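# Move glass beaker between benches and stand it upright

## Task

Lift the glass beaker from the drying rack on the shelved bench by the door and set it upright, opening facing up, on the worktop of the shelved bench by the window. It fails if the beaker touches the floor, breaks from a drop of more than a few centimetres or a hard knock, or if the robot tips over or finishes leaning. At the end the gripper must have released it and moved away, and the beaker must stay in place without the robot supporting it.

## Robot and tools

ROBOT. A Hello Robot Stretch 3 with one arm. The base has two drive wheels, is 0.33 m long and 0.34 m wide, and cannot move sideways. It pivots about a point between the wheels, 0.05 m behind the front edge. A lift slides up a mast, and the arm telescopes out to the robot's right, so reaching further forward means driving the base. With the arm in and the wrist folded, a spin sweeps a 0.28 m radius. Cameras: head_camera (896x504) and nav_camera (672x504, fisheye) ride on the head, aimed by head_pan_rad and head_tilt_rad; wrist_camera (644x364) is on the gripper. A calibration line per camera is given (K, distortion, T_world_to_cam from the base frame); expect small errors, larger for the wrist camera.

FRAMES. Base frame: origin on the floor midway between the wheels, x forward, y left, z up. hand_pose is in this frame, located where the closed fingertips meet. Odometry frame is the base frame at scene start; heading is positive to the left, -3.142 to 3.142.

execute_actions takes "actions", a list run in order (empty list just returns a fresh result with images). Each action may hold "robot", "steps" (integer 1 to 450 control steps, 30 per second) and "until". "robot" is one of: a single command object; a list of up to 8 commands run one after another, where an item may be {"pause_s": s} with s at most 15 seconds; or {"stop": true}, which brakes everything and clears the queue. A command object may contain:
- "base": exactly one key. translate_m is a relative drive in metres along the heading from where the base is when that command begins, positive forward, magnitude up to 1. rotate_rad is a relative spin in radians, positive counter-clockwise seen from above, magnitude up to 3.2.
- "joints": absolute targets by name (not offsets); unnamed joints keep their current goal. lift_m 0 to 1.1 m (arm height); arm_m 0 to 0.52 m (extension); wrist_yaw_rad -1.345 to 4.42 (0 along the arm, positive swings toward the front, 3.0 folded over the base); wrist_pitch_rad -1.57 to 0.451 (0 level, negative tips fingers down); wrist_roll_rad -2.911 to 2.911 (0 fingers side by side and level); gripper_m -0.089 to 0.179 (larger is wider; actual gap is smaller, by about 0.007 nearly shut and 0.025 wide open; zero gap below 0.007); head_pan_rad -3.953 to 1.73 (0 forward, positive left, -1.57 faces along the arm); head_tilt_rad -1.53 to 0.419 (negative down).
- "contact_limits": {"arm_m": effort percent 1 to 100}; the arm halts when its effort reaches that level (negative when retracting). It applies until arm_m's next command; capped at a shown maximum.
Base and joint motions in one command start together and keep running across later actions. A new command overrides at once; an old queue's remainder is thrown away. Values out of range reject the whole call.
"until" (needs steps) ends the action early when all listed conditions hold: {"robot": {"status": "ended"}} waits for all motion and queue to finish; fields like lift_m, arm_m_goal, gripper_m_status, base_status, translate_m, rotate_rad, queue, queue_left, refusals compare with [op, value] using =, !=, <, <=, >, >=, or a status word / ["!=", "moving"]. {"any": {"status": "ended"}} fires when any one motion ends. Don't wait on exact equality; "done" means within tolerance.

zoom_image: {"camera": name, "region": [x0, y0, x1, y1]} in pixels of that camera's latest image, top-left origin, up to 504x504.

finished_scene: {"scene": current scene number}. Irreversible; call only once everything has stopped and the beaker stands free.

RESULTS. base_status shows progress and goal in brackets (wheel-based, slip counts). joint_goals, joint_status per joint: moving, done, off_target (rest away from goal, may still push), contact_stop (lift or arm pushed firmly and went slack), time_out, stopped, not_commanded, torque_fault (wrist servo off about 10 s, limp, refuses goals). measured_speeds in unit per second. refusals, queue (idle/running/done/dropped/stopped), queue_left. Lines starting refused:, dropped:, replaced: explain problems; on_its_own reports goals changed by the robot, slack or off joints, efforts outside rest, and lean from base_tilt. motor_effort is percent with a peak in brackets, noisy and biased. lidar_m: 12 ranges, 30-degree sectors from straight ahead counter-clockwise (4th left, 7th behind, 10th right), plane 0.17 m high, blind to glass and tabletops. wrist_depth_mm and head_depth_mm: 7x7 median depth grids; glass is invisible.

SPEED. Fast base (0.30 m/s, 1.9 rad/s) only with lift_m below 0.30, arm_m below 0.03 and wrist_yaw_rad above 2.54; otherwise 0.10 m/s and 0.63 rad/s.

GRIPPER. Close to a gripper_m below the beaker's width; lower squeezes harder, but the stall guard weakens over-squeezing and the glass may slip. Re-squeeze with a different value. Release by opening at least 0.02 beyond the touch value. Readings and done do not prove a grasp; check cameras.

SELF-COLLISION. Fold or unfold the wrist (yaw to 3.0) only with lift_m 0.32 to 0.95, pitch -0.4, roll near 0; once folded, lift may go down to 0.25. If yaw is below -0.4, keep pitch at -0.5 or lower.

CAUTIONS. Pushing against something rigid with the gripper above about 0.45 m can tip the robot, more so with raised contact limits or a repeat push. Don't drive while gripping or pressing on something fixed. If it snags while driving, reverse the last move in small steps; if leaning, free the gripper, and lower lift to about 0.2 if still tipped. Base, wrist and head have no contact stop. Lower the beaker gently onto the surface, never drop it, avoid knocks. Loose objects may be nudged by outside pushes. Wait for all motion to end before finishing.

Each tool is called after "Emit:" as name(argument=value, ...) on one line, values as JSON.

## Session

Emit:
execute_actions(actions=[])

Scene clock: 0.00 s.
robot.base_odometry: x=+0.000 y=+0.000 heading=+0.000 (m, m, rad; robot's odometry frame)
robot.turned_by_wheels: +0.000 (rad since the last result)
robot.turned_by_imu: +0.000 (rad since the last result)
robot.base_tilt: forward=+0.3 right=+0.1 (deg)
robot.lidar_m: 1.17 1.54 2.08 1.66 1.65 1.63 1.77 2.41 1.78 1.91 1.08 1.07
robot.head_depth_mm: 1568 1554 1536 1528 1515 1497 1500 / 1668 1662 1655 1632 1625 1615 1604 / 1776 1800 1778 1767 1759 1739 1718 / 1898 1961 1933 1922 1906 1837 1817 / 1898 2146 2123 2097 2084 1855 1658 / 1892 2337 2342 2337 2305 1889 1735 / 1906 2477 2499 2474 2440 2404 2246
robot.base_status: not_commanded
robot.joint_positions: lift_m=+0.373 arm_m=+0.002 wrist_yaw_rad=+2.898 wrist_pitch_rad=-0.578 wrist_roll_rad=-0.007 gripper_m=+0.037 head_pan_rad=-0.009 head_tilt_rad=+0.002
robot.joint_goals: lift_m=+0.373 arm_m=+0.002 wrist_yaw_rad=+2.898 wrist_pitch_rad=-0.578 wrist_roll_rad=-0.007 gripper_m=+0.037 head_pan_rad=-0.009 head_tilt_rad=+0.002
robot.joint_status: lift_m=not_commanded arm_m=not_commanded wrist_yaw_rad=not_commanded wrist_pitch_rad=not_commanded wrist_roll_rad=not_commanded gripper_m=not_commanded head_pan_rad=not_commanded head_tilt_rad=not_commanded
robot.measured_speeds: translate_m=+0.000 rotate_rad=+0.000 lift_m=+0.000 arm_m=+0.000 wrist_yaw_rad=+0.000 wrist_pitch_rad=+0.000 wrist_roll_rad=+0.000 head_pan_rad=+0.000 head_tilt_rad=+0.000
robot: refusals=0 queue=idle queue_left=0
robot.motor_effort: left_wheel=+0 right_wheel=+0 lift_m=+39 arm_m=+0 wrist_yaw_rad=+1 wrist_pitch_rad=+5 wrist_roll_rad=+0 gripper_m=+0 head_pan_rad=+1 head_tilt_rad=+3 (%)
robot.hand_pose: x=+0.0275 y=+0.0483 z=+0.3514 quat_wxyz=(+0.282, +0.695, +0.119, +0.651) (m; robot's base frame)
robot.wrist_depth_mm: - - - - - - - / - - - - - - - / 874 - 915 856 878 865 877 / 735 - 721 705 742 697 718 / 616 604 626 617 618 618 601 / 523 550 - 531 543 533 538 / 477 - - 484 478 470 473
pictures: head_camera (sideways: a quarter turn clockwise sets it upright), nav_camera (sideways: a quarter turn counterclockwise sets it upright), wrist_camera
Images, in order (width x height): head_camera 896x504, nav_camera 672x504, wrist_camera 644x364.

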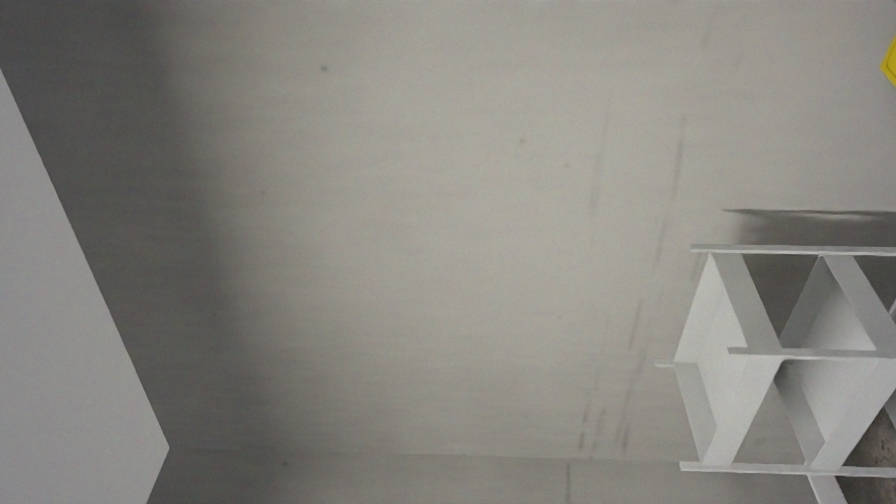

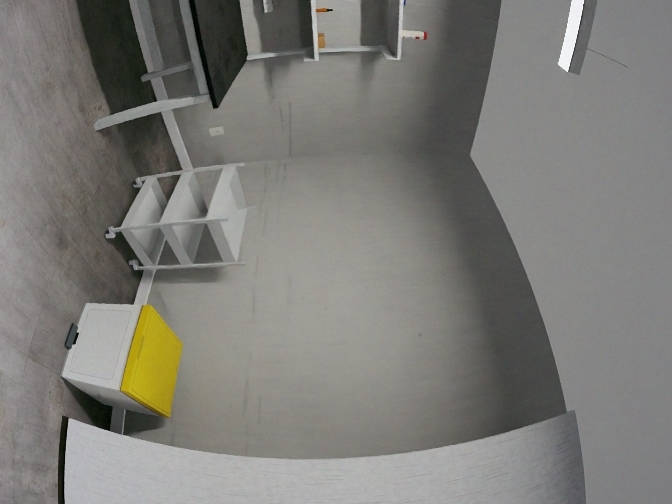

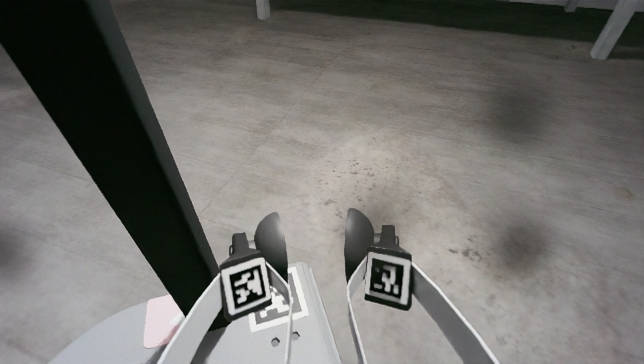

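Emit:
execute_actions(actions=[{"robot":{"joints":{"head_pan_rad":1.2,"head_tilt_rad":-0.3}},"steps":200,"until":{"robot":{"status":"ended"}}}])

Emit:
execute_actions(actions=[{"robot":{"joints":{"head_pan_rad":-1.6}},"steps":200,"until":{"robot":{"status":"ended"}}}])

Emit:
execute_actions(actions=[{"robot":{"joints":{"head_pan_rad":-3.3}},"steps":200,"until":{"robot":{"status":"ended"}}}])

Scene clock: 6.10 s.
robot.base_odometry: x=+0.000 y=+0.000 heading=+0.000 (m, m, rad; robot's odometry frame)
robot.turned_by_wheels: +0.000 (rad since the last result)
robot.turned_by_imu: +0.000 (rad since the last result)
robot.base_tilt: forward=+0.3 right=+0.1 (deg)
robot.lidar_m: 1.17 1.54 2.08 1.67 1.65 1.63 1.77 2.42 1.78 1.91 1.08 1.07
robot.head_depth_mm: 1842 1949 2031 2002 2187 2108 1634 / 1916 2001 2075 2074 2241 2099 1638 / 1981 2088 2169 2078 2355 2106 1628 / 2029 2131 2233 2075 2444 2081 1616 / 2098 2196 2310 2064 2542 2083 1618 / 2180 2300 2405 2523 2602 1913 1617 / 2250 2381 2503 2663 2774 2086 1621
robot.base_status: not_commanded
robot.joint_positions: lift_m=+0.373 arm_m=+0.002 wrist_yaw_rad=+2.898 wrist_pitch_rad=-0.578 wrist_roll_rad=-0.007 gripper_m=+0.037 head_pan_rad=+1.193 head_tilt_rad=-0.296
robot.joint_goals: lift_m=+0.373 arm_m=+0.002 wrist_yaw_rad=+2.898 wrist_pitch_rad=-0.578 wrist_roll_rad=-0.007 gripper_m=+0.037 head_pan_rad=+1.200 head_tilt_rad=-0.300
robot.joint_status: lift_m=not_commanded arm_m=not_commanded wrist_yaw_rad=not_commanded wrist_pitch_rad=not_commanded wrist_roll_rad=not_commanded gripper_m=not_commanded head_pan_rad=done head_tilt_rad=done
robot.measured_speeds: translate_m=+0.000 rotate_rad=+0.000 lift_m=+0.000 arm_m=+0.000 wrist_yaw_rad=+0.000 wrist_pitch_rad=+0.000 wrist_roll_rad=+0.000 head_pan_rad=+0.000 head_tilt_rad=+0.000
robot: refusals=0 queue=done queue_left=0
robot.motor_effort: left_wheel=-1(1) right_wheel=+0(0) lift_m=+39(39) arm_m=+0(0) wrist_yaw_rad=+0(0) wrist_pitch_rad=+5(5) wrist_roll_rad=+0(0) gripper_m=+0(1) head_pan_rad=+4(35) head_tilt_rad=-1(28) (%)
robot.hand_pose: x=+0.0275 y=+0.0483 z=+0.3514 quat_wxyz=(+0.282, +0.695, +0.119, +0.651) (m; robot's base frame)
robot.wrist_depth_mm: - - - - - - - / - - - - - - - / 870 - 874 865 886 900 901 / 724 - 726 729 723 717 723 / 619 613 659 605 631 613 624 / 539 535 - 533 535 529 528 / 477 - - 482 472 481 470
pictures: head_camera (sideways: a quarter turn clockwise sets it upright), nav_camera (sideways: a quarter turn counterclockwise sets it upright), wrist_camera
camera_calibration (this result's frames):
head_camera: T_world_to_cam=[[-0.0814873, -0.241016, -0.967094, 1.27413], [-0.934126, 0.356797, -0.0102104, 0.0248194], [0.347517, 0.902556, -0.254214, 0.285757], [0, 0, 0, 1]] pos_world=[0.0277042, 0.0403181, 1.3051]
nav_camera: T_world_to_cam=[[0.143338, 0.249236, 0.957776, -1.20726], [0.92116, -0.387417, -0.0370434, 0.0962385], [0.361826, 0.887575, -0.285118, 0.323508], [0, 0, 0, 1]] pos_world=[-0.032658, 0.0510398, 1.25209]
wrist_camera: T_world_to_cam=[[0.95614, -0.292857, 0.00552273, -0.0152516], [-0.196738, -0.656064, -0.728611, 0.325862], [0.217002, 0.695568, -0.684905, 0.365151], [0, 0, 0, 1]] pos_world=[-0.000546542, -0.0446678, 0.487604]
Images, in order (width x height): head_camera 896x504, nav_camera 672x504, wrist_camera 644x364.

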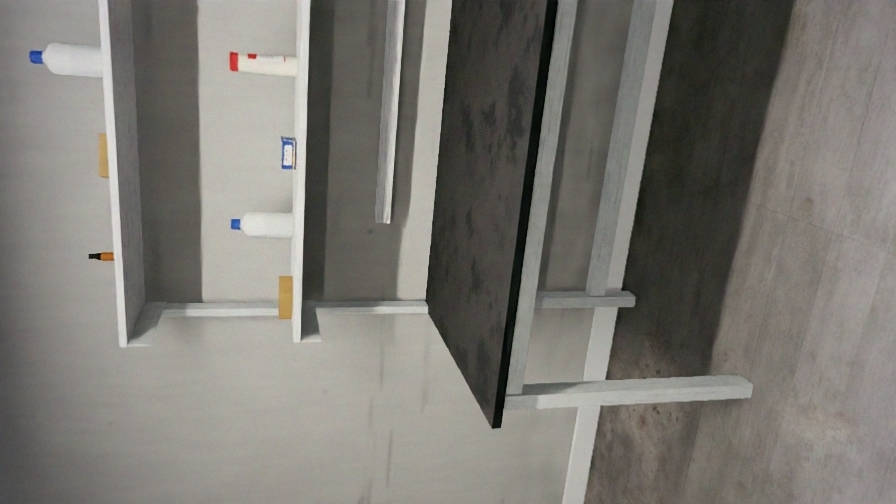

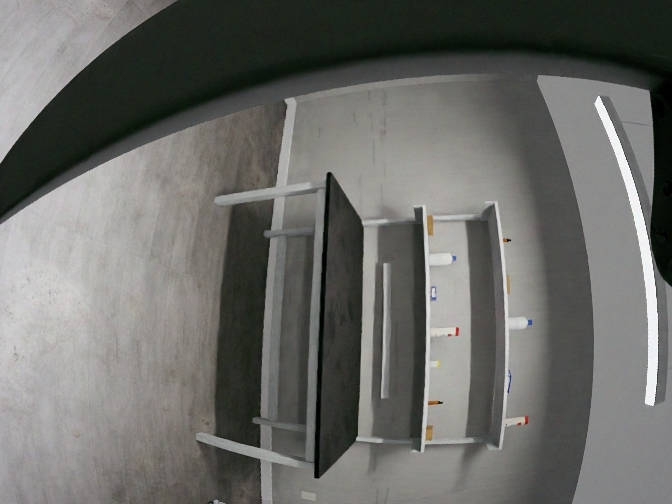

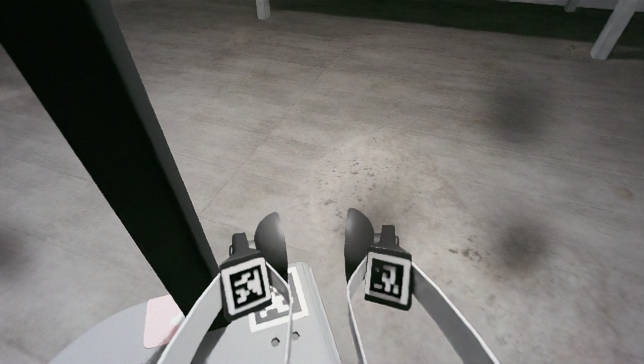

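Scene clock: 8.00 s.
robot.base_odometry: x=+0.000 y=+0.000 heading=+0.000 (m, m, rad; robot's odometry frame)
robot.turned_by_wheels: +0.000 (rad since the last result)
robot.turned_by_imu: +0.000 (rad since the last result)
robot.base_tilt: forward=+0.1 right=+0.0 (deg)
robot.lidar_m: 1.17 1.53 2.08 1.67 1.64 1.63 1.77 2.41 1.78 1.91 1.09 1.07
robot.head_depth_mm: 2383 2470 2590 2652 2702 2116 1626 / 2543 2635 2719 2867 2876 2091 1626 / 2467 2613 2773 2964 2885 2089 1626 / 2128 2245 2351 2468 2591 2109 1624 / 1897 1977 2098 2188 2298 2103 1620 / 1720 1793 1864 1919 2045 1997 1570 / 1113 1149 1194 1236 1282 1344 1404
robot.base_status: not_commanded
robot.joint_positions: lift_m=+0.373 arm_m=+0.002 wrist_yaw_rad=+2.898 wrist_pitch_rad=-0.578 wrist_roll_rad=-0.007 gripper_m=+0.037 head_pan_rad=-1.593 head_tilt_rad=-0.296
robot.joint_goals: lift_m=+0.373 arm_m=+0.002 wrist_yaw_rad=+2.898 wrist_pitch_rad=-0.578 wrist_roll_rad=-0.007 gripper_m=+0.037 head_pan_rad=-1.600 head_tilt_rad=-0.300
robot.joint_status: lift_m=not_commanded arm_m=not_commanded wrist_yaw_rad=not_commanded wrist_pitch_rad=not_commanded wrist_roll_rad=not_commanded gripper_m=not_commanded head_pan_rad=done head_tilt_rad=done
robot.measured_speeds: translate_m=+0.000 rotate_rad=+0.000 lift_m=+0.000 arm_m=+0.000 wrist_yaw_rad=+0.000 wrist_pitch_rad=+0.000 wrist_roll_rad=+0.000 head_pan_rad=+0.000 head_tilt_rad=+0.000
robot: refusals=0 queue=done queue_left=0
robot.motor_effort: left_wheel=-1(0) right_wheel=+0(0) lift_m=+39(39) arm_m=+0(0) wrist_yaw_rad=+0(0) wrist_pitch_rad=+5(5) wrist_roll_rad=+0(0) gripper_m=-1(0) head_pan_rad=-4(36) head_tilt_rad=-1(1) (%)
robot.hand_pose: x=+0.0275 y=+0.0483 z=+0.3514 quat_wxyz=(+0.282, +0.695, +0.119, +0.651) (m; robot's base frame)
robot.wrist_depth_mm: - - - - - - - / - - - - - - - / 924 - 902 918 878 864 882 / 736 - 721 729 713 724 730 / 622 601 623 603 639 615 628 / 550 527 - 537 545 541 547 / 479 - - 477 473 474 468
pictures: head_camera (sideways: a quarter turn clockwise sets it upright), nav_camera (sideways: a quarter turn counterclockwise sets it upright), wrist_camera
camera_calibration (this result's frames):
head_camera: T_world_to_cam=[[-0.00763612, 0.25452, -0.967037, 1.2736], [0.999909, -0.00878351, -0.0102075, 0.0130179], [-0.011092, -0.967028, -0.25443, 0.288225], [0, 0, 0, 1]] pos_world=[-0.000094365, -0.0453209, 1.30509]
nav_camera: T_world_to_cam=[[-0.0474697, -0.283783, 0.957713, -1.20601], [-0.99843, 0.042013, -0.0370389, 0.107942], [-0.0297254, -0.957968, -0.285332, 0.326174], [0, 0, 0, 1]] pos_world=[0.0602193, -0.0343164, 1.25208]
wrist_camera: T_world_to_cam=[[0.95614, -0.292857, 0.00552277, -0.0152516], [-0.196738, -0.656064, -0.728611, 0.325861], [0.217002, 0.695568, -0.684905, 0.365151], [0, 0, 0, 1]] pos_world=[-0.000546545, -0.0446678, 0.487604]
Images, in order (width x height): head_camera 896x504, nav_camera 672x504, wrist_camera 644x364.

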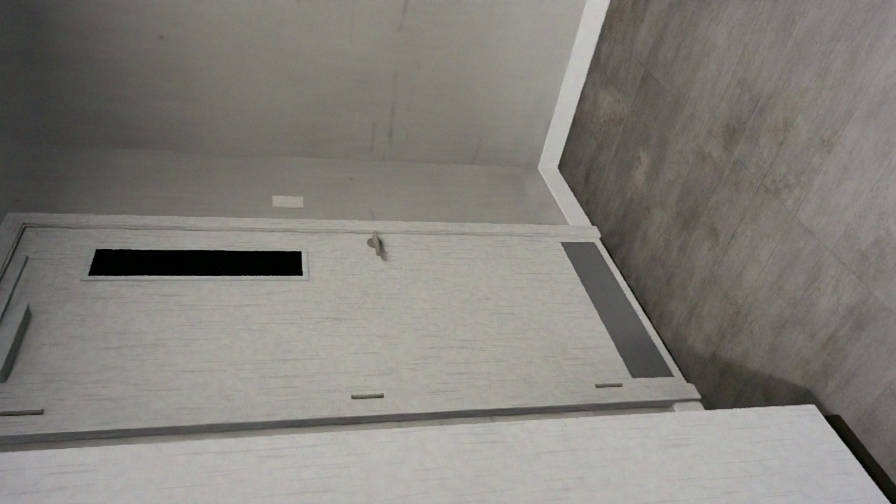

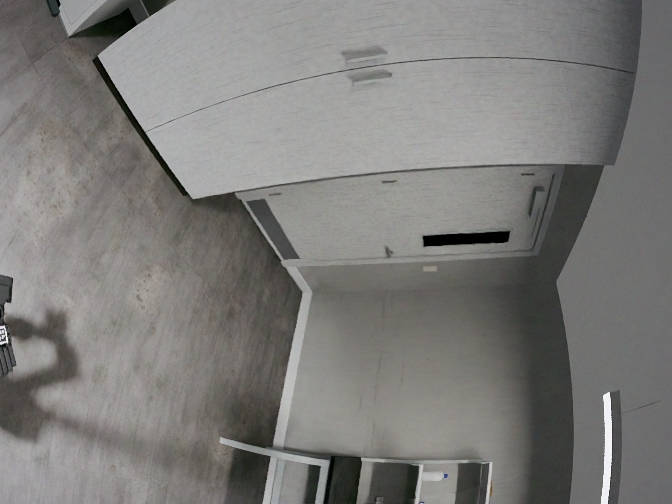

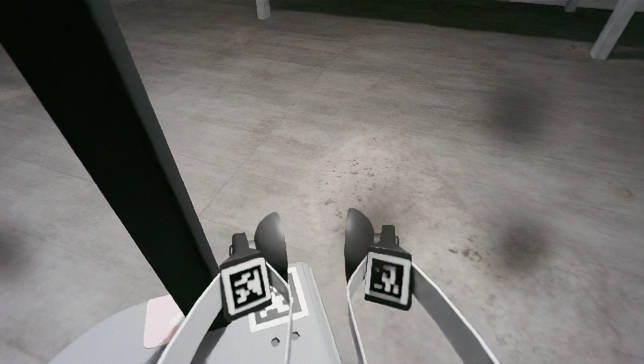

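Scene clock: 9.40 s.
robot.base_odometry: x=+0.000 y=+0.000 heading=+0.000 (m, m, rad; robot's odometry frame)
robot.turned_by_wheels: +0.000 (rad since the last result)
robot.turned_by_imu: +0.000 (rad since the last result)
robot.base_tilt: forward=+0.3 right=+0.0 (deg)
robot.lidar_m: 1.17 1.54 2.08 1.67 1.64 1.62 1.77 2.41 1.78 1.91 1.09 1.07
robot.head_depth_mm: 1702 1762 2129 1657 1687 1769 1639 / 1767 1857 2263 1745 1787 1873 1631 / 1870 1953 2394 1850 1901 2001 1621 / 1982 2070 2553 1952 2048 2089 1619 / 2103 2205 2717 2088 2207 2094 1630 / 2619 2758 2912 3041 2772 2084 1622 / 2813 2970 3102 3265 2755 2083 1626
robot.base_status: not_commanded
robot.joint_positions: lift_m=+0.373 arm_m=+0.002 wrist_yaw_rad=+2.898 wrist_pitch_rad=-0.578 wrist_roll_rad=-0.007 gripper_m=+0.037 head_pan_rad=-3.293 head_tilt_rad=-0.296
robot.joint_goals: lift_m=+0.373 arm_m=+0.002 wrist_yaw_rad=+2.898 wrist_pitch_rad=-0.578 wrist_roll_rad=-0.007 gripper_m=+0.037 head_pan_rad=-3.300 head_tilt_rad=-0.300
robot.joint_status: lift_m=not_commanded arm_m=not_commanded wrist_yaw_rad=not_commanded wrist_pitch_rad=not_commanded wrist_roll_rad=not_commanded gripper_m=not_commanded head_pan_rad=done head_tilt_rad=done
robot.measured_speeds: translate_m=+0.000 rotate_rad=+0.000 lift_m=+0.000 arm_m=+0.000 wrist_yaw_rad=+0.000 wrist_pitch_rad=+0.000 wrist_roll_rad=+0.000 head_pan_rad=+0.000 head_tilt_rad=+0.000
robot: refusals=0 queue=done queue_left=0
robot.motor_effort: left_wheel=+0(1) right_wheel=+0(0) lift_m=+39(39) arm_m=+0(0) wrist_yaw_rad=+0(1) wrist_pitch_rad=+5(5) wrist_roll_rad=+0(0) gripper_m=-1(0) head_pan_rad=-3(34) head_tilt_rad=-2(2) (%)
robot.hand_pose: x=+0.0275 y=+0.0483 z=+0.3514 quat_wxyz=(+0.282, +0.695, +0.119, +0.651) (m; robot's base frame)
robot.wrist_depth_mm: - - - - - - - / - - - - - - - / 911 - 870 872 874 878 871 / 731 - 720 711 722 709 725 / 614 618 638 617 618 613 625 / 543 532 - 536 531 540 537 / 479 - - 478 479 470 468
pictures: head_camera (sideways: a quarter turn clockwise sets it upright), nav_camera (sideways: a quarter turn counterclockwise sets it upright), wrist_camera
camera_calibration (this result's frames):
head_camera: T_world_to_cam=[[0.253417, -0.0252271, -0.967028, 1.272], [-0.137546, -0.990443, -0.010207, 0.0199558], [-0.957529, 0.135597, -0.254465, 0.294045], [0, 0, 0, 1]] pos_world=[-0.0380451, 0.0119823, 1.30509]
nav_camera: T_world_to_cam=[[-0.275335, 0.083644, 0.957702, -1.20461], [0.170309, 0.984694, -0.0370382, 0.100812], [-0.946142, 0.152908, -0.285367, 0.33181], [0, 0, 0, 1]] pos_world=[-0.0349017, -0.0492468, 1.25208]
wrist_camera: T_world_to_cam=[[0.95614, -0.292857, 0.00552278, -0.0152516], [-0.196738, -0.656064, -0.728611, 0.325861], [0.217002, 0.695568, -0.684905, 0.365151], [0, 0, 0, 1]] pos_world=[-0.000546545, -0.0446678, 0.487604]
Images, in order (width x height): head_camera 896x504, nav_camera 672x504, wrist_camera 644x364.

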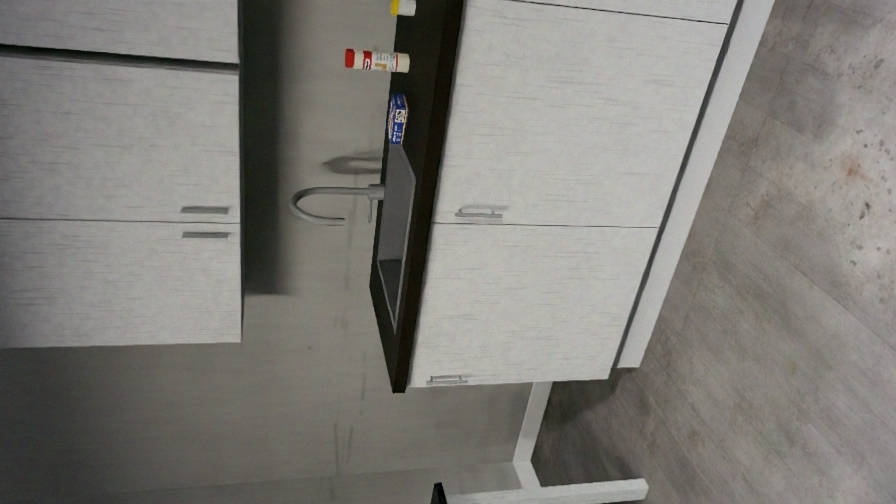

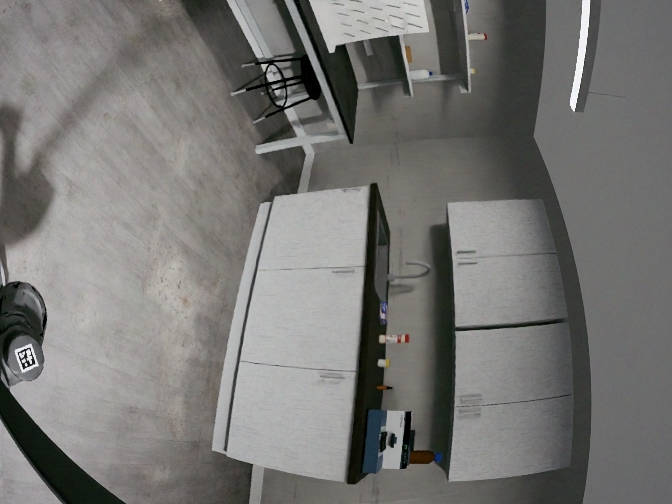

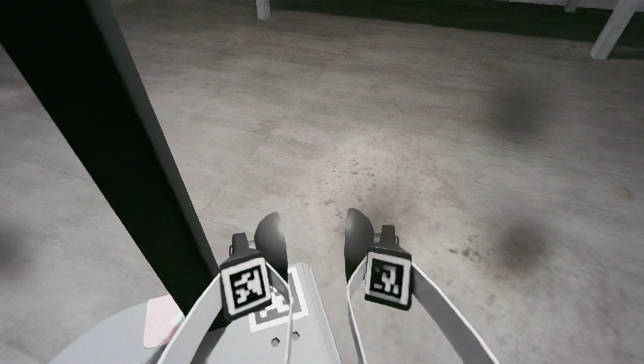

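Emit:
execute_actions(actions=[{"robot":{"joints":{"head_pan_rad":-2.5,"lift_m":0.27}},"steps":200,"until":{"robot":{"status":"ended"}}}])

Scene clock: 13.97 s.
robot.base_odometry: x=+0.000 y=+0.000 heading=+0.000 (m, m, rad; robot's odometry frame)
robot.turned_by_wheels: +0.000 (rad since the last result)
robot.turned_by_imu: +0.000 (rad since the last result)
robot.base_tilt: forward=+0.2 right=+0.0 (deg)
robot.lidar_m: 1.17 1.54 2.08 1.66 1.64 1.63 1.76 2.41 1.79 1.91 1.08 1.07
robot.head_depth_mm: 2538 2612 2779 2633 2825 2121 1629 / 2462 2599 2718 2329 2826 2091 1630 / 2421 2503 2138 2179 2775 2083 1626 / 2356 2431 2057 2117 2761 2122 1619 / 2277 2389 2519 2309 2718 2096 1616 / 2224 2337 2464 2083 2649 1992 1627 / 2186 2276 2385 2487 2621 2090 1621
robot.base_status: not_commanded
robot.joint_positions: lift_m=+0.271 arm_m=+0.002 wrist_yaw_rad=+2.898 wrist_pitch_rad=-0.578 wrist_roll_rad=-0.007 gripper_m=+0.037 head_pan_rad=-2.507 head_tilt_rad=-0.296
robot.joint_goals: lift_m=+0.270 arm_m=+0.002 wrist_yaw_rad=+2.898 wrist_pitch_rad=-0.578 wrist_roll_rad=-0.007 gripper_m=+0.037 head_pan_rad=-2.500 head_tilt_rad=-0.300
robot.joint_status: lift_m=done arm_m=not_commanded wrist_yaw_rad=not_commanded wrist_pitch_rad=not_commanded wrist_roll_rad=not_commanded gripper_m=not_commanded head_pan_rad=done head_tilt_rad=done
robot.measured_speeds: translate_m=+0.000 rotate_rad=+0.000 lift_m=+0.000 arm_m=+0.000 wrist_yaw_rad=+0.000 wrist_pitch_rad=+0.000 wrist_roll_rad=+0.000 head_pan_rad=+0.000 head_tilt_rad=+0.000
robot: refusals=0 queue=done queue_left=0
robot.motor_effort: left_wheel=-1(0) right_wheel=+0(0) lift_m=+23(37) arm_m=+0(0) wrist_yaw_rad=+1(1) wrist_pitch_rad=+5(5) wrist_roll_rad=+0(0) gripper_m=+0(1) head_pan_rad=+3(35) head_tilt_rad=-2(2) (%)
robot.hand_pose: x=+0.0275 y=+0.0483 z=+0.2491 quat_wxyz=(+0.282, +0.695, +0.119, +0.651) (m; robot's base frame)
robot.wrist_depth_mm: - - - - - - - / - 897 875 881 861 890 869 / 659 - 694 707 688 669 677 / 564 - 578 572 566 565 571 / 487 - - 485 493 487 479 / - - - - 422 414 414 / - - - - 368 369 366
pictures: head_camera (sideways: a quarter turn clockwise sets it upright), nav_camera (sideways: a quarter turn counterclockwise sets it upright), wrist_camera
camera_calibration (this result's frames):
head_camera: T_world_to_cam=[[0.197005, 0.161386, -0.967028, 1.27234], [0.603218, -0.797511, -0.010207, 0.0154371], [-0.772863, -0.581318, -0.254465, 0.292918], [0, 0, 0, 1]] pos_world=[-0.0335843, -0.0227489, 1.30509]
nav_camera: T_world_to_cam=[[-0.253815, -0.135587, 0.957702, -1.20474], [-0.575988, 0.816618, -0.0370382, 0.105364], [-0.777056, -0.561026, -0.285367, 0.330779], [0, 0, 0, 1]] pos_world=[0.0119405, -0.0638144, 1.25208]
wrist_camera: T_world_to_cam=[[0.95614, -0.292857, 0.00552294, -0.0146866], [-0.196738, -0.656066, -0.728609, 0.251309], [0.217002, 0.695566, -0.684908, 0.295072], [0, 0, 0, 1]] pos_world=[-0.000546562, -0.0446679, 0.385285]
Images, in order (width x height): head_camera 896x504, nav_camera 672x504, wrist_camera 644x364.

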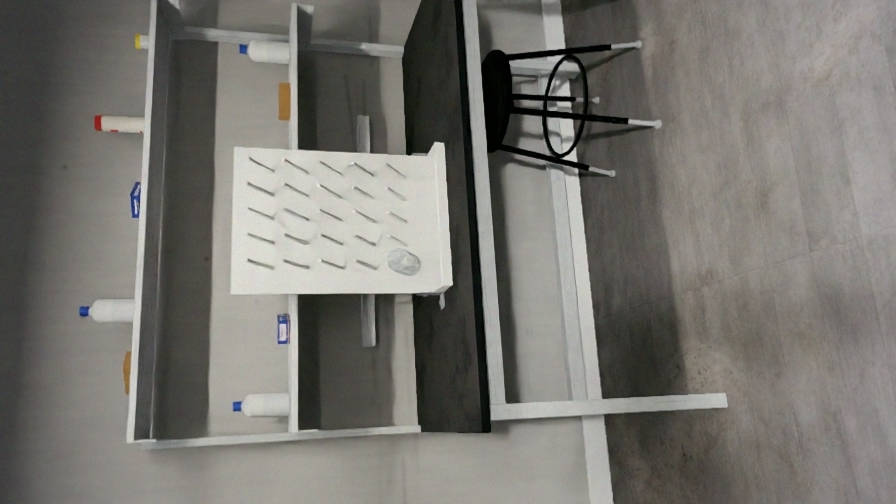

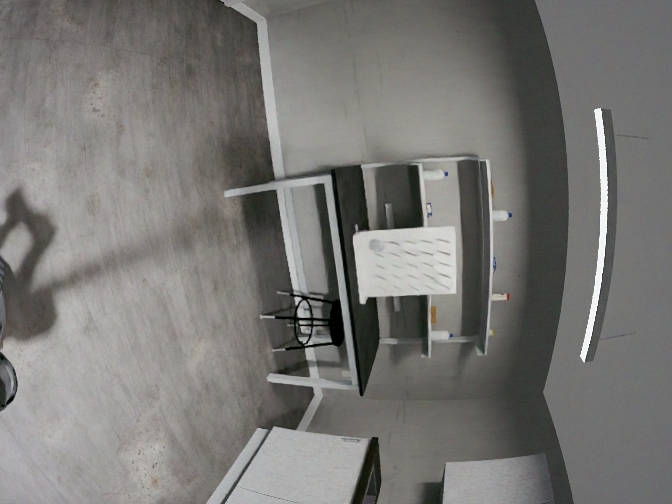

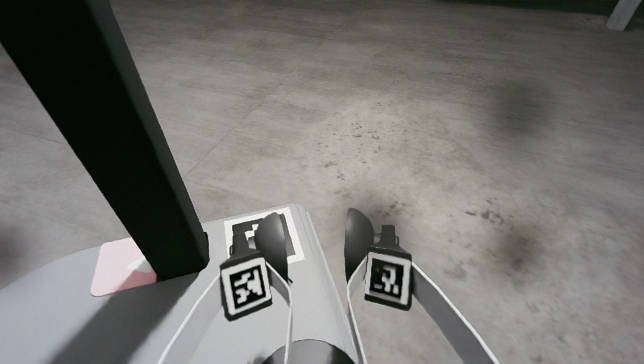

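Emit:
execute_actions(actions=[{"robot":[{"base":{"rotate_rad":-2.045},"joints":{"head_pan_rad":-0.8,"head_tilt_rad":-0.5}},{"base":{"translate_m":0.7}},{"base":{"translate_m":0.65}},{"base":{"rotate_rad":-0.188},"joints":{"lift_m":0.85,"wrist_pitch_rad":-0.4}}],"steps":450,"until":{"robot":{"status":"ended"}}},{"steps":300,"until":{"robot":{"status":"ended"}}}])

Scene clock: 57.37 s.
robot.base_odometry: x=-0.616 y=-1.201 heading=-2.233 (m, m, rad; robot's odometry frame)
robot.turned_by_wheels: -2.233 (rad since the last result)
robot.turned_by_imu: -2.245 (rad since the last result)
robot.base_tilt: forward=+0.3 right=+0.1 (deg)
robot.lidar_m: 1.14 1.30 1.27 1.23 1.02 1.16 3.37 2.97 1.96 1.76 1.37 0.53
robot.head_depth_mm: 1866 2110 1941 1206 1897 1654 1364 / 1045 1105 1231 1192 989 1662 1367 / 933 993 1093 1128 872 1662 1370 / 870 925 1009 1075 867 1511 1367 / 1284 1401 1530 1201 868 726 1293 / 1226 1290 1386 1192 868 702 1270 / 1143 1190 1278 1195 866 1511 1362
robot.base_status: done (rotate_rad -0.1879 of -0.1880)
robot.joint_positions: lift_m=+0.850 arm_m=+0.002 wrist_yaw_rad=+2.898 wrist_pitch_rad=-0.419 wrist_roll_rad=-0.007 gripper_m=+0.037 head_pan_rad=-0.807 head_tilt_rad=-0.494
robot.joint_goals: lift_m=+0.850 arm_m=+0.002 wrist_yaw_rad=+2.898 wrist_pitch_rad=-0.400 wrist_roll_rad=-0.007 gripper_m=+0.037 head_pan_rad=-0.800 head_tilt_rad=-0.500
robot.joint_status: lift_m=done arm_m=not_commanded wrist_yaw_rad=not_commanded wrist_pitch_rad=done wrist_roll_rad=not_commanded gripper_m=not_commanded head_pan_rad=done head_tilt_rad=done
robot.measured_speeds: translate_m=+0.000 rotate_rad=+0.000 lift_m=+0.000 arm_m=+0.000 wrist_yaw_rad=+0.000 wrist_pitch_rad=+0.000 wrist_roll_rad=+0.000 head_pan_rad=+0.000 head_tilt_rad=+0.000
robot: refusals=0 queue=done queue_left=0
robot.motor_effort: left_wheel=+2(15) right_wheel=-3(10) lift_m=+53(56) arm_m=-1(1) wrist_yaw_rad=+0(0) wrist_pitch_rad=+9(10) wrist_roll_rad=+0(0) gripper_m=+0(1) head_pan_rad=+4(34) head_tilt_rad=-3(23) (%)
robot.hand_pose: x=+0.0329 y=+0.0703 z=+0.8619 quat_wxyz=(+0.230, +0.702, +0.063, +0.671) (m; robot's base frame)
robot.wrist_depth_mm: - - - - - - - / - - - - - - - / - - - - - - - / 837 - - - - - - / 932 - - - - - - / - - - - - - - / - - - - - - -
pictures: head_camera (sideways: a quarter turn clockwise sets it upright), nav_camera (sideways: a quarter turn counterclockwise sets it upright), wrist_camera
camera_calibration (this result's frames):
head_camera: T_world_to_cam=[[-0.313737, 0.308457, -0.898011, 1.18536], [0.71177, 0.702374, -0.00741184, 0.0111337], [0.628453, -0.641502, -0.439911, 0.525711], [0, 0, 0, 1]] pos_world=[0.0335832, -0.0362098, 1.29582]
nav_camera: T_world_to_cam=[[0.293803, -0.366365, 0.882868, -1.11042], [-0.740216, -0.67159, -0.0323594, 0.100266], [0.604781, -0.644006, -0.468504, 0.560677], [0, 0, 0, 1]] pos_world=[0.0613763, 0.0215986, 1.24628]
wrist_camera: T_world_to_cam=[[0.956128, -0.292936, -0.0029012, -0.00957887], [-0.166862, -0.536435, -0.827281, 0.788928], [0.240784, 0.791471, -0.561781, 0.584608], [0, 0, 0, 1]] pos_world=[0.0000363024, -0.0422974, 0.981059]
Images, in order (width x height): head_camera 896x504, nav_camera 672x504, wrist_camera 644x364.

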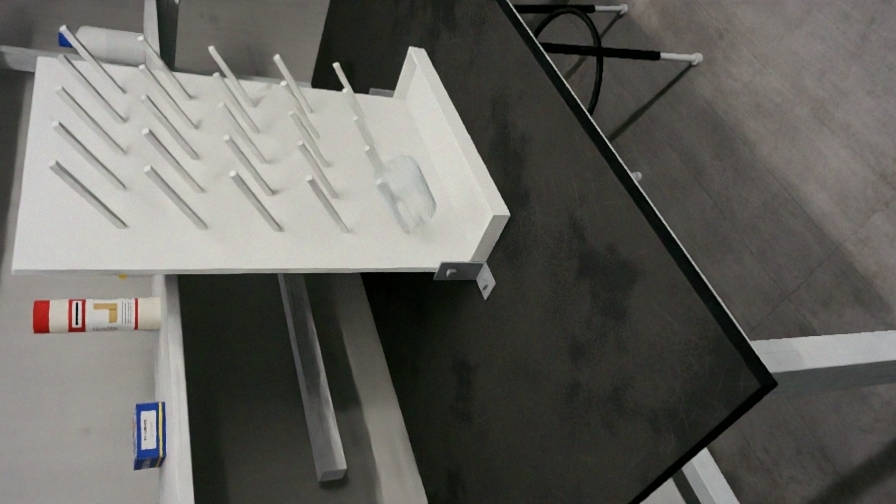

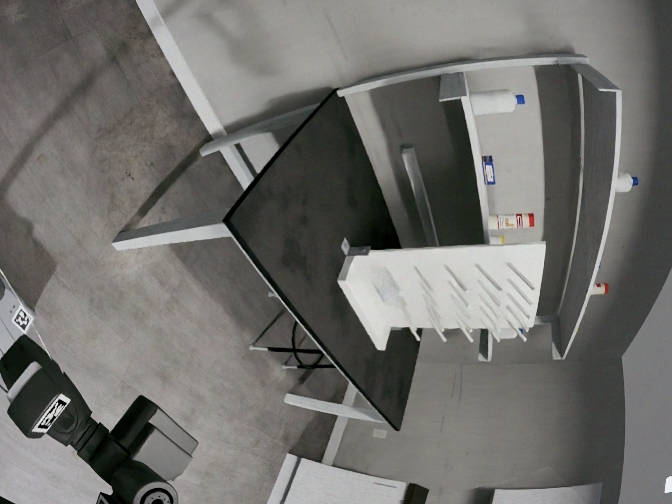

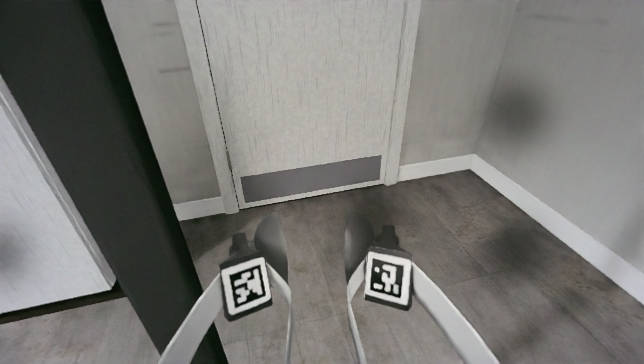

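Emit:
execute_actions(actions=[{"robot":[{"joints":{"wrist_yaw_rad":0,"gripper_m":0.15}},{"base":{"translate_m":0.6},"joints":{"wrist_pitch_rad":0,"head_pan_rad":-1.5,"head_tilt_rad":-0.5}}],"steps":450,"until":{"robot":{"status":"ended"}}}])

Scene clock: 73.60 s.
robot.base_odometry: x=-0.985 y=-1.674 heading=-2.233 (m, m, rad; robot's odometry frame)
robot.turned_by_wheels: +0.000 (rad since the last result)
robot.turned_by_imu: +0.003 (rad since the last result)
robot.base_tilt: forward=+0.4 right=+0.1 (deg)
robot.lidar_m: 0.64 0.67 0.94 1.21 1.27 1.36 3.28 2.65 0.29 1.23 0.71 0.58
robot.head_depth_mm: 2107 2286 2406 2320 1963 706 562 / 2145 2298 2457 1198 869 683 - / 2155 2328 1773 1134 866 682 - / 765 912 868 958 863 682 562 / 1399 1248 1646 1132 807 681 562 / 1576 1570 1727 1193 868 681 562 / 1340 888 1350 1194 868 681 562
robot.base_status: done (translate_m +0.6000 of +0.6000)
robot.joint_positions: lift_m=+0.850 arm_m=+0.002 wrist_yaw_rad=+0.003 wrist_pitch_rad=-0.023 wrist_roll_rad=-0.007 gripper_m=+0.150 head_pan_rad=-1.493 head_tilt_rad=-0.494
robot.joint_goals: lift_m=+0.850 arm_m=+0.002 wrist_yaw_rad=+0.000 wrist_pitch_rad=+0.000 wrist_roll_rad=-0.007 gripper_m=+0.150 head_pan_rad=-1.500 head_tilt_rad=-0.500
robot.joint_status: lift_m=done arm_m=not_commanded wrist_yaw_rad=done wrist_pitch_rad=done wrist_roll_rad=not_commanded gripper_m=done head_pan_rad=done head_tilt_rad=done
robot.measured_speeds: translate_m=+0.000 rotate_rad=+0.000 lift_m=+0.000 arm_m=+0.000 wrist_yaw_rad=+0.000 wrist_pitch_rad=+0.000 wrist_roll_rad=+0.000 head_pan_rad=+0.000 head_tilt_rad=+0.000
robot: refusals=0 queue=done queue_left=0
robot.motor_effort: left_wheel=+2(8) right_wheel=-3(4) lift_m=+53(53) arm_m=-1(0) wrist_yaw_rad=-3(4) wrist_pitch_rad=+11(11) wrist_roll_rad=+0(0) gripper_m=+0(81) head_pan_rad=-2(34) head_tilt_rad=-2(3) (%)
robot.hand_pose: x=-0.0206 y=-0.4029 z=+0.9582 quat_wxyz=(+0.710, +0.010, -0.704, -0.007) (m; robot's base frame)
robot.wrist_depth_mm: 571 691 535 - - - - / 805 - 556 - - - - / 801 - 582 - - - - / 746 - 584 - - - - / 729 844 655 754 - - - / 549 - 467 500 530 - - / 409 385 395 389 375 - -
pictures: head_camera (sideways: a quarter turn clockwise sets it upright), nav_camera (sideways: a quarter turn counterclockwise sets it upright), wrist_camera
camera_calibration (this result's frames):
head_camera: T_world_to_cam=[[-0.0474339, 0.437409, -0.898011, 1.18374], [0.995661, 0.0927556, -0.00741184, 0.00940197], [0.0800535, -0.894466, -0.439911, 0.529056], [0, 0, 0, 1]] pos_world=[0.00443538, -0.045428, 1.29582]
nav_camera: T_world_to_cam=[[-0.00466736, -0.469597, 0.882868, -1.1086], [-0.998179, -0.0509165, -0.0323594, 0.10184], [0.0601485, -0.881411, -0.468504, 0.563999], [0, 0, 0, 1]] pos_world=[0.0625561, -0.0182941, 1.24628]
wrist_camera: T_world_to_cam=[[-0.998746, 0.0443818, -0.0231482, 0.0183032], [0.0315111, 0.198147, -0.979666, 1.05195], [-0.0388926, -0.979167, -0.199297, -0.0403618], [0, 0, 0, 1]] pos_world=[-0.0164376, -0.248774, 1.02294]
Images, in order (width x height): head_camera 896x504, nav_camera 672x504, wrist_camera 644x364.

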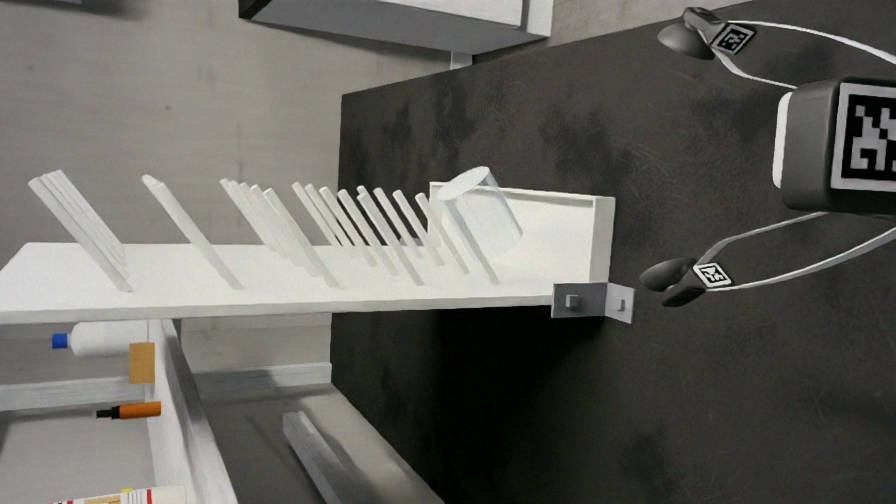

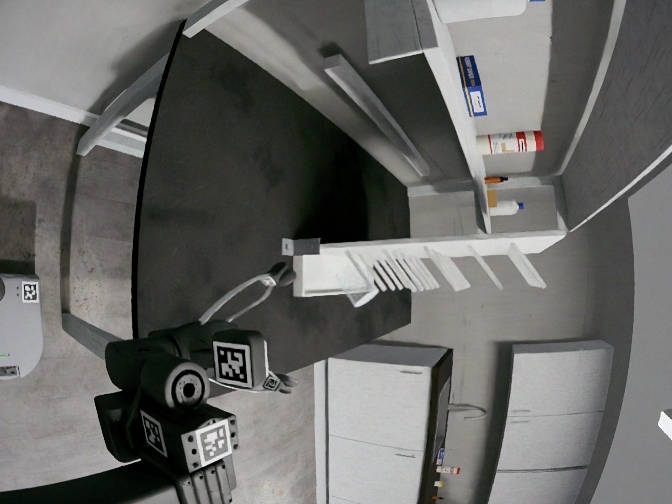

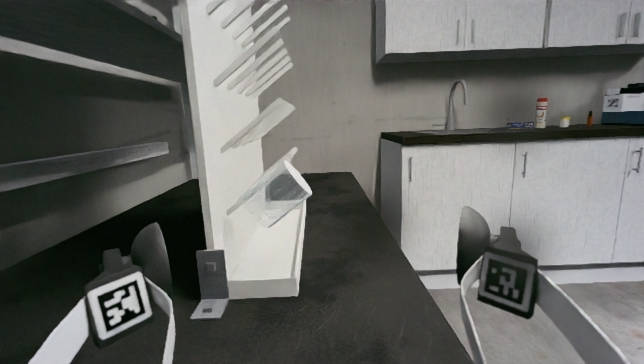

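Emit:
execute_actions(actions=[{"robot":{"base":{"translate_m":0.045},"joints":{"wrist_roll_rad":2.27,"gripper_m":0.14,"lift_m":0.78,"arm_m":0.2}},"steps":450,"until":{"robot":{"status":"ended"}}}])

Scene clock: 89.20 s.
robot.base_odometry: x=-1.013 y=-1.710 heading=-2.233 (m, m, rad; robot's odometry frame)
robot.turned_by_wheels: +0.000 (rad since the last result)
robot.turned_by_imu: +0.000 (rad since the last result)
robot.base_tilt: forward=+0.3 right=+0.1 (deg)
robot.lidar_m: 0.60 0.62 0.87 1.21 1.27 1.39 3.26 2.65 0.31 1.23 0.65 0.54
robot.head_depth_mm: 2119 2265 2429 2129 871 728 - / 2135 2321 2418 1201 871 - - / 2136 2283 993 1073 862 - 535 / 656 712 797 842 798 682 562 / 2054 1717 1795 1197 866 681 562 / 1511 1236 1637 1196 869 683 563 / 699 696 1245 1195 866 681 561
robot.base_status: done (translate_m +0.0450 of +0.0450)
robot.joint_positions: lift_m=+0.780 arm_m=+0.200 wrist_yaw_rad=+0.002 wrist_pitch_rad=-0.022 wrist_roll_rad=+2.268 gripper_m=+0.140 head_pan_rad=-1.493 head_tilt_rad=-0.494
robot.joint_goals: lift_m=+0.780 arm_m=+0.200 wrist_yaw_rad=+0.000 wrist_pitch_rad=+0.000 wrist_roll_rad=+2.270 gripper_m=+0.140 head_pan_rad=-1.500 head_tilt_rad=-0.500
robot.joint_status: lift_m=done arm_m=done wrist_yaw_rad=done wrist_pitch_rad=done wrist_roll_rad=done gripper_m=done head_pan_rad=done head_tilt_rad=done
robot.measured_speeds: translate_m=+0.000 rotate_rad=+0.000 lift_m=+0.000 arm_m=+0.000 wrist_yaw_rad=+0.000 wrist_pitch_rad=+0.000 wrist_roll_rad=+0.000 head_pan_rad=+0.000 head_tilt_rad=+0.000
robot: refusals=0 queue=done queue_left=0
robot.motor_effort: left_wheel=+2(7) right_wheel=-3(4) lift_m=+23(55) arm_m=+2(3) wrist_yaw_rad=-2(4) wrist_pitch_rad=+10(11) wrist_roll_rad=+1(1) gripper_m=+0(48) head_pan_rad=-3(3) head_tilt_rad=-3(3) (%)
robot.hand_pose: x=-0.0206 y=-0.6004 z=+0.8893 quat_wxyz=(-0.341, -0.003, -0.940, -0.011) (m; robot's base frame)
robot.wrist_depth_mm: - - - 308 177 125 96 / - - - 495 227 148 110 / - - - - 247 182 126 / - - - 687 390 232 149 / - - - 419 322 260 186 / - - 516 364 290 - 236 / - 614 425 304 862 718 290
pictures: head_camera (sideways: a quarter turn clockwise sets it upright), nav_camera (sideways: a quarter turn counterclockwise sets it upright), wrist_camera
camera_calibration (this result's frames):
head_camera: T_world_to_cam=[[-0.0473385, 0.437419, -0.898011, 1.18374], [0.995682, 0.0925385, -0.00741184, 0.00940184], [0.0798585, -0.894484, -0.439911, 0.529057], [0, 0, 0, 1]] pos_world=[0.00442548, -0.0454276, 1.29582]
nav_camera: T_world_to_cam=[[-0.00476975, -0.469596, 0.882868, -1.1086], [-0.99819, -0.0506989, -0.0323594, 0.10184], [0.0599563, -0.881424, -0.468504, 0.564001], [0, 0, 0, 1]] pos_world=[0.0625521, -0.0183064, 1.24628]
wrist_camera: T_world_to_cam=[[0.664356, 0.0653501, -0.744554, 0.713881], [0.729279, 0.161441, 0.664897, -0.446603], [0.163653, -0.984716, 0.0595962, -0.476814], [0, 0, 0, 1]] pos_world=[-0.0705414, -0.444078, 0.856884]
Images, in order (width x height): head_camera 896x504, nav_camera 672x504, wrist_camera 644x364.

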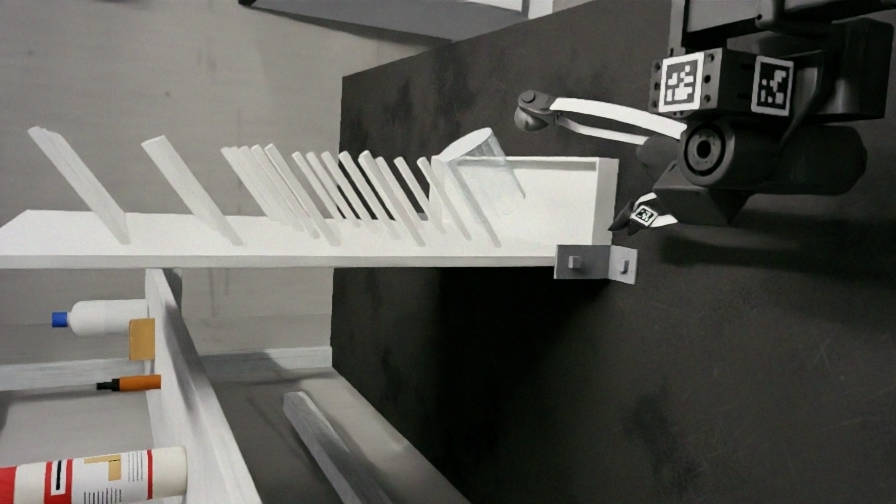

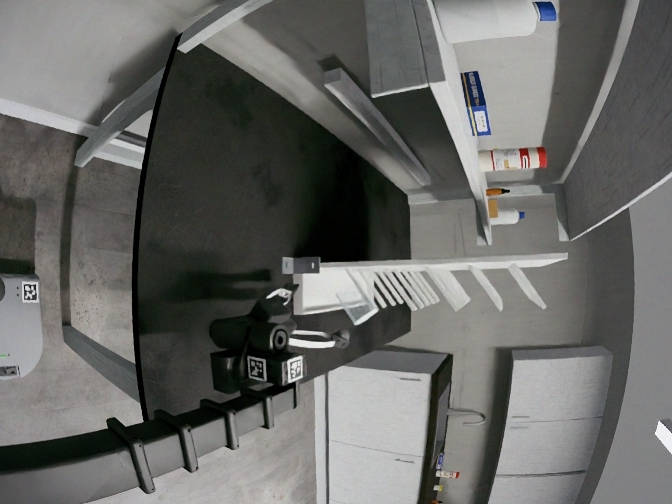

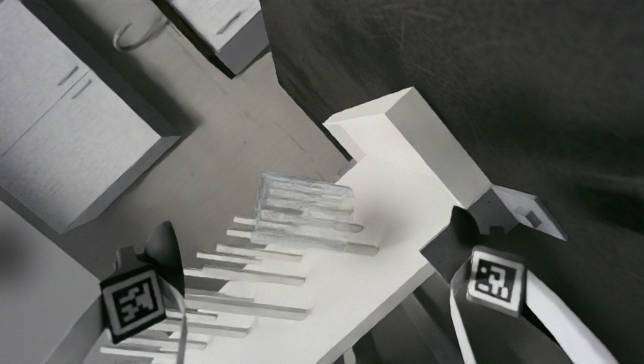

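Emit:
execute_actions(actions=[{"robot":{"joints":{"wrist_roll_rad":-2.3,"lift_m":0.80}},"steps":450,"until":{"robot":{"status":"ended"}}}])

Scene clock: 96.20 s.
robot.base_odometry: x=-1.013 y=-1.710 heading=-2.233 (m, m, rad; robot's odometry frame)
robot.turned_by_wheels: +0.000 (rad since the last result)
robot.turned_by_imu: -0.001 (rad since the last result)
robot.base_tilt: forward=+0.4 right=+0.1 (deg)
robot.lidar_m: 0.60 0.62 0.87 1.21 1.27 1.39 3.27 2.66 0.31 1.24 0.65 0.54
robot.head_depth_mm: 2109 2290 2449 2129 872 - - / 2156 2322 2431 1206 905 - 536 / 2125 2282 994 1072 883 - 548 / 655 713 794 827 800 702 561 / 2075 1716 1781 1199 870 682 562 / 1525 1234 1635 1200 867 681 560 / 701 695 1245 1194 864 680 561
robot.base_status: done (translate_m +0.0450 of +0.0450)
robot.joint_positions: lift_m=+0.800 arm_m=+0.200 wrist_yaw_rad=+0.002 wrist_pitch_rad=-0.022 wrist_roll_rad=-2.297 gripper_m=+0.140 head_pan_rad=-1.493 head_tilt_rad=-0.494
robot.joint_goals: lift_m=+0.800 arm_m=+0.200 wrist_yaw_rad=+0.000 wrist_pitch_rad=+0.000 wrist_roll_rad=-2.300 gripper_m=+0.140 head_pan_rad=-1.500 head_tilt_rad=-0.500
robot.joint_status: lift_m=done arm_m=done wrist_yaw_rad=done wrist_pitch_rad=done wrist_roll_rad=done gripper_m=done head_pan_rad=done head_tilt_rad=done
robot.measured_speeds: translate_m=+0.000 rotate_rad=+0.000 lift_m=+0.000 arm_m=+0.000 wrist_yaw_rad=+0.000 wrist_pitch_rad=+0.000 wrist_roll_rad=+0.000 head_pan_rad=+0.000 head_tilt_rad=+0.000
robot: refusals=0 queue=done queue_left=0
robot.motor_effort: left_wheel=+2(2) right_wheel=-3(2) lift_m=+53(53) arm_m=+2(3) wrist_yaw_rad=-2(2) wrist_pitch_rad=+10(10) wrist_roll_rad=-1(3) gripper_m=+0(1) head_pan_rad=-3(3) head_tilt_rad=-3(3) (%)
robot.hand_pose: x=-0.0205 y=-0.6004 z=+0.9086 quat_wxyz=(+0.935, +0.010, +0.356, +0.005) (m; robot's base frame)
robot.wrist_depth_mm: 130 163 229 229 - 826 669 / 146 193 234 326 - 931 594 / 170 233 459 701 280 726 485 / 199 311 - - 403 555 486 / 244 387 - - 499 310 886 / - - - - - - 346 / - - - - - - 360
pictures: head_camera (sideways: a quarter turn clockwise sets it upright), nav_camera (sideways: a quarter turn counterclockwise sets it upright), wrist_camera
camera_calibration (this result's frames):
head_camera: T_world_to_cam=[[-0.0473384, 0.437419, -0.898011, 1.18374], [0.995682, 0.0925384, -0.00741184, 0.00940184], [0.0798584, -0.894484, -0.439911, 0.529057], [0, 0, 0, 1]] pos_world=[0.00442547, -0.0454276, 1.29582]
nav_camera: T_world_to_cam=[[-0.00476981, -0.469596, 0.882868, -1.1086], [-0.99819, -0.0506988, -0.0323594, 0.10184], [0.0599562, -0.881424, -0.468504, 0.564001], [0, 0, 0, 1]] pos_world=[0.0625521, -0.0183064, 1.24628]
wrist_camera: T_world_to_cam=[[0.639995, 0.0313557, 0.767739, -0.666794], [-0.761557, 0.158733, 0.628359, -0.458473], [-0.102163, -0.986824, 0.125467, -0.544551], [0, 0, 0, 1]] pos_world=[0.0219583, -0.443693, 0.868332]
Images, in order (width x height): head_camera 896x504, nav_camera 672x504, wrist_camera 644x364.

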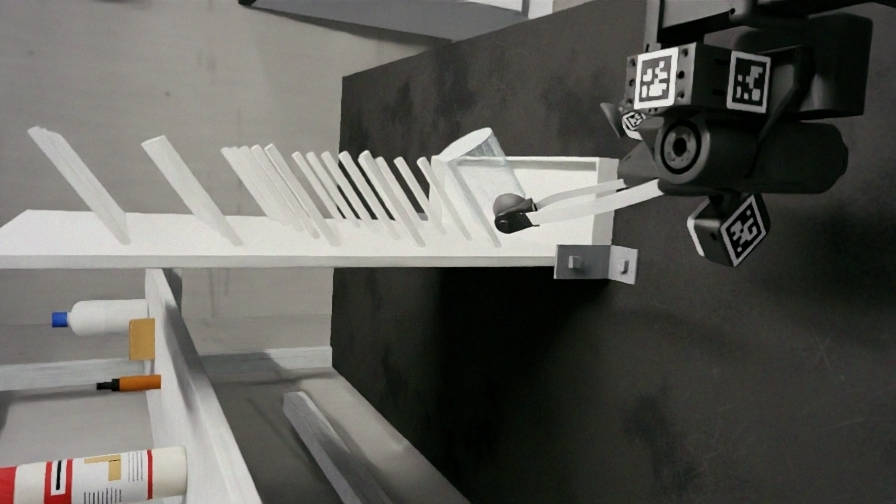

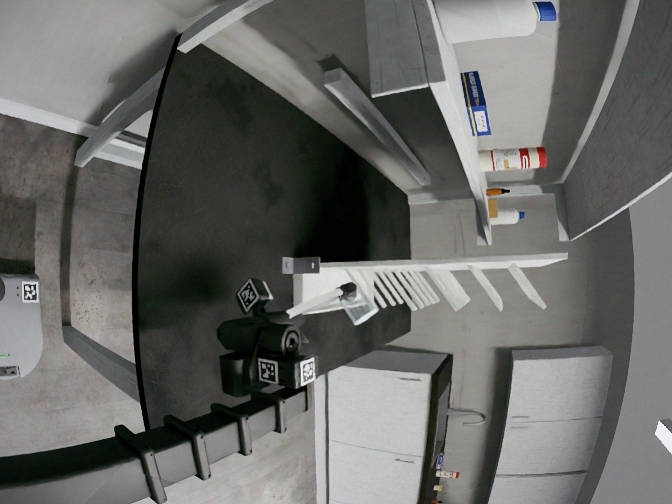

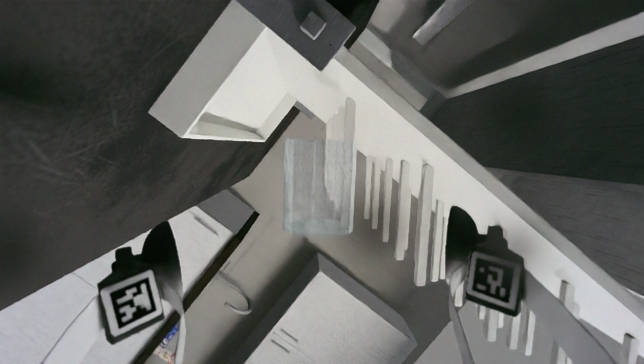

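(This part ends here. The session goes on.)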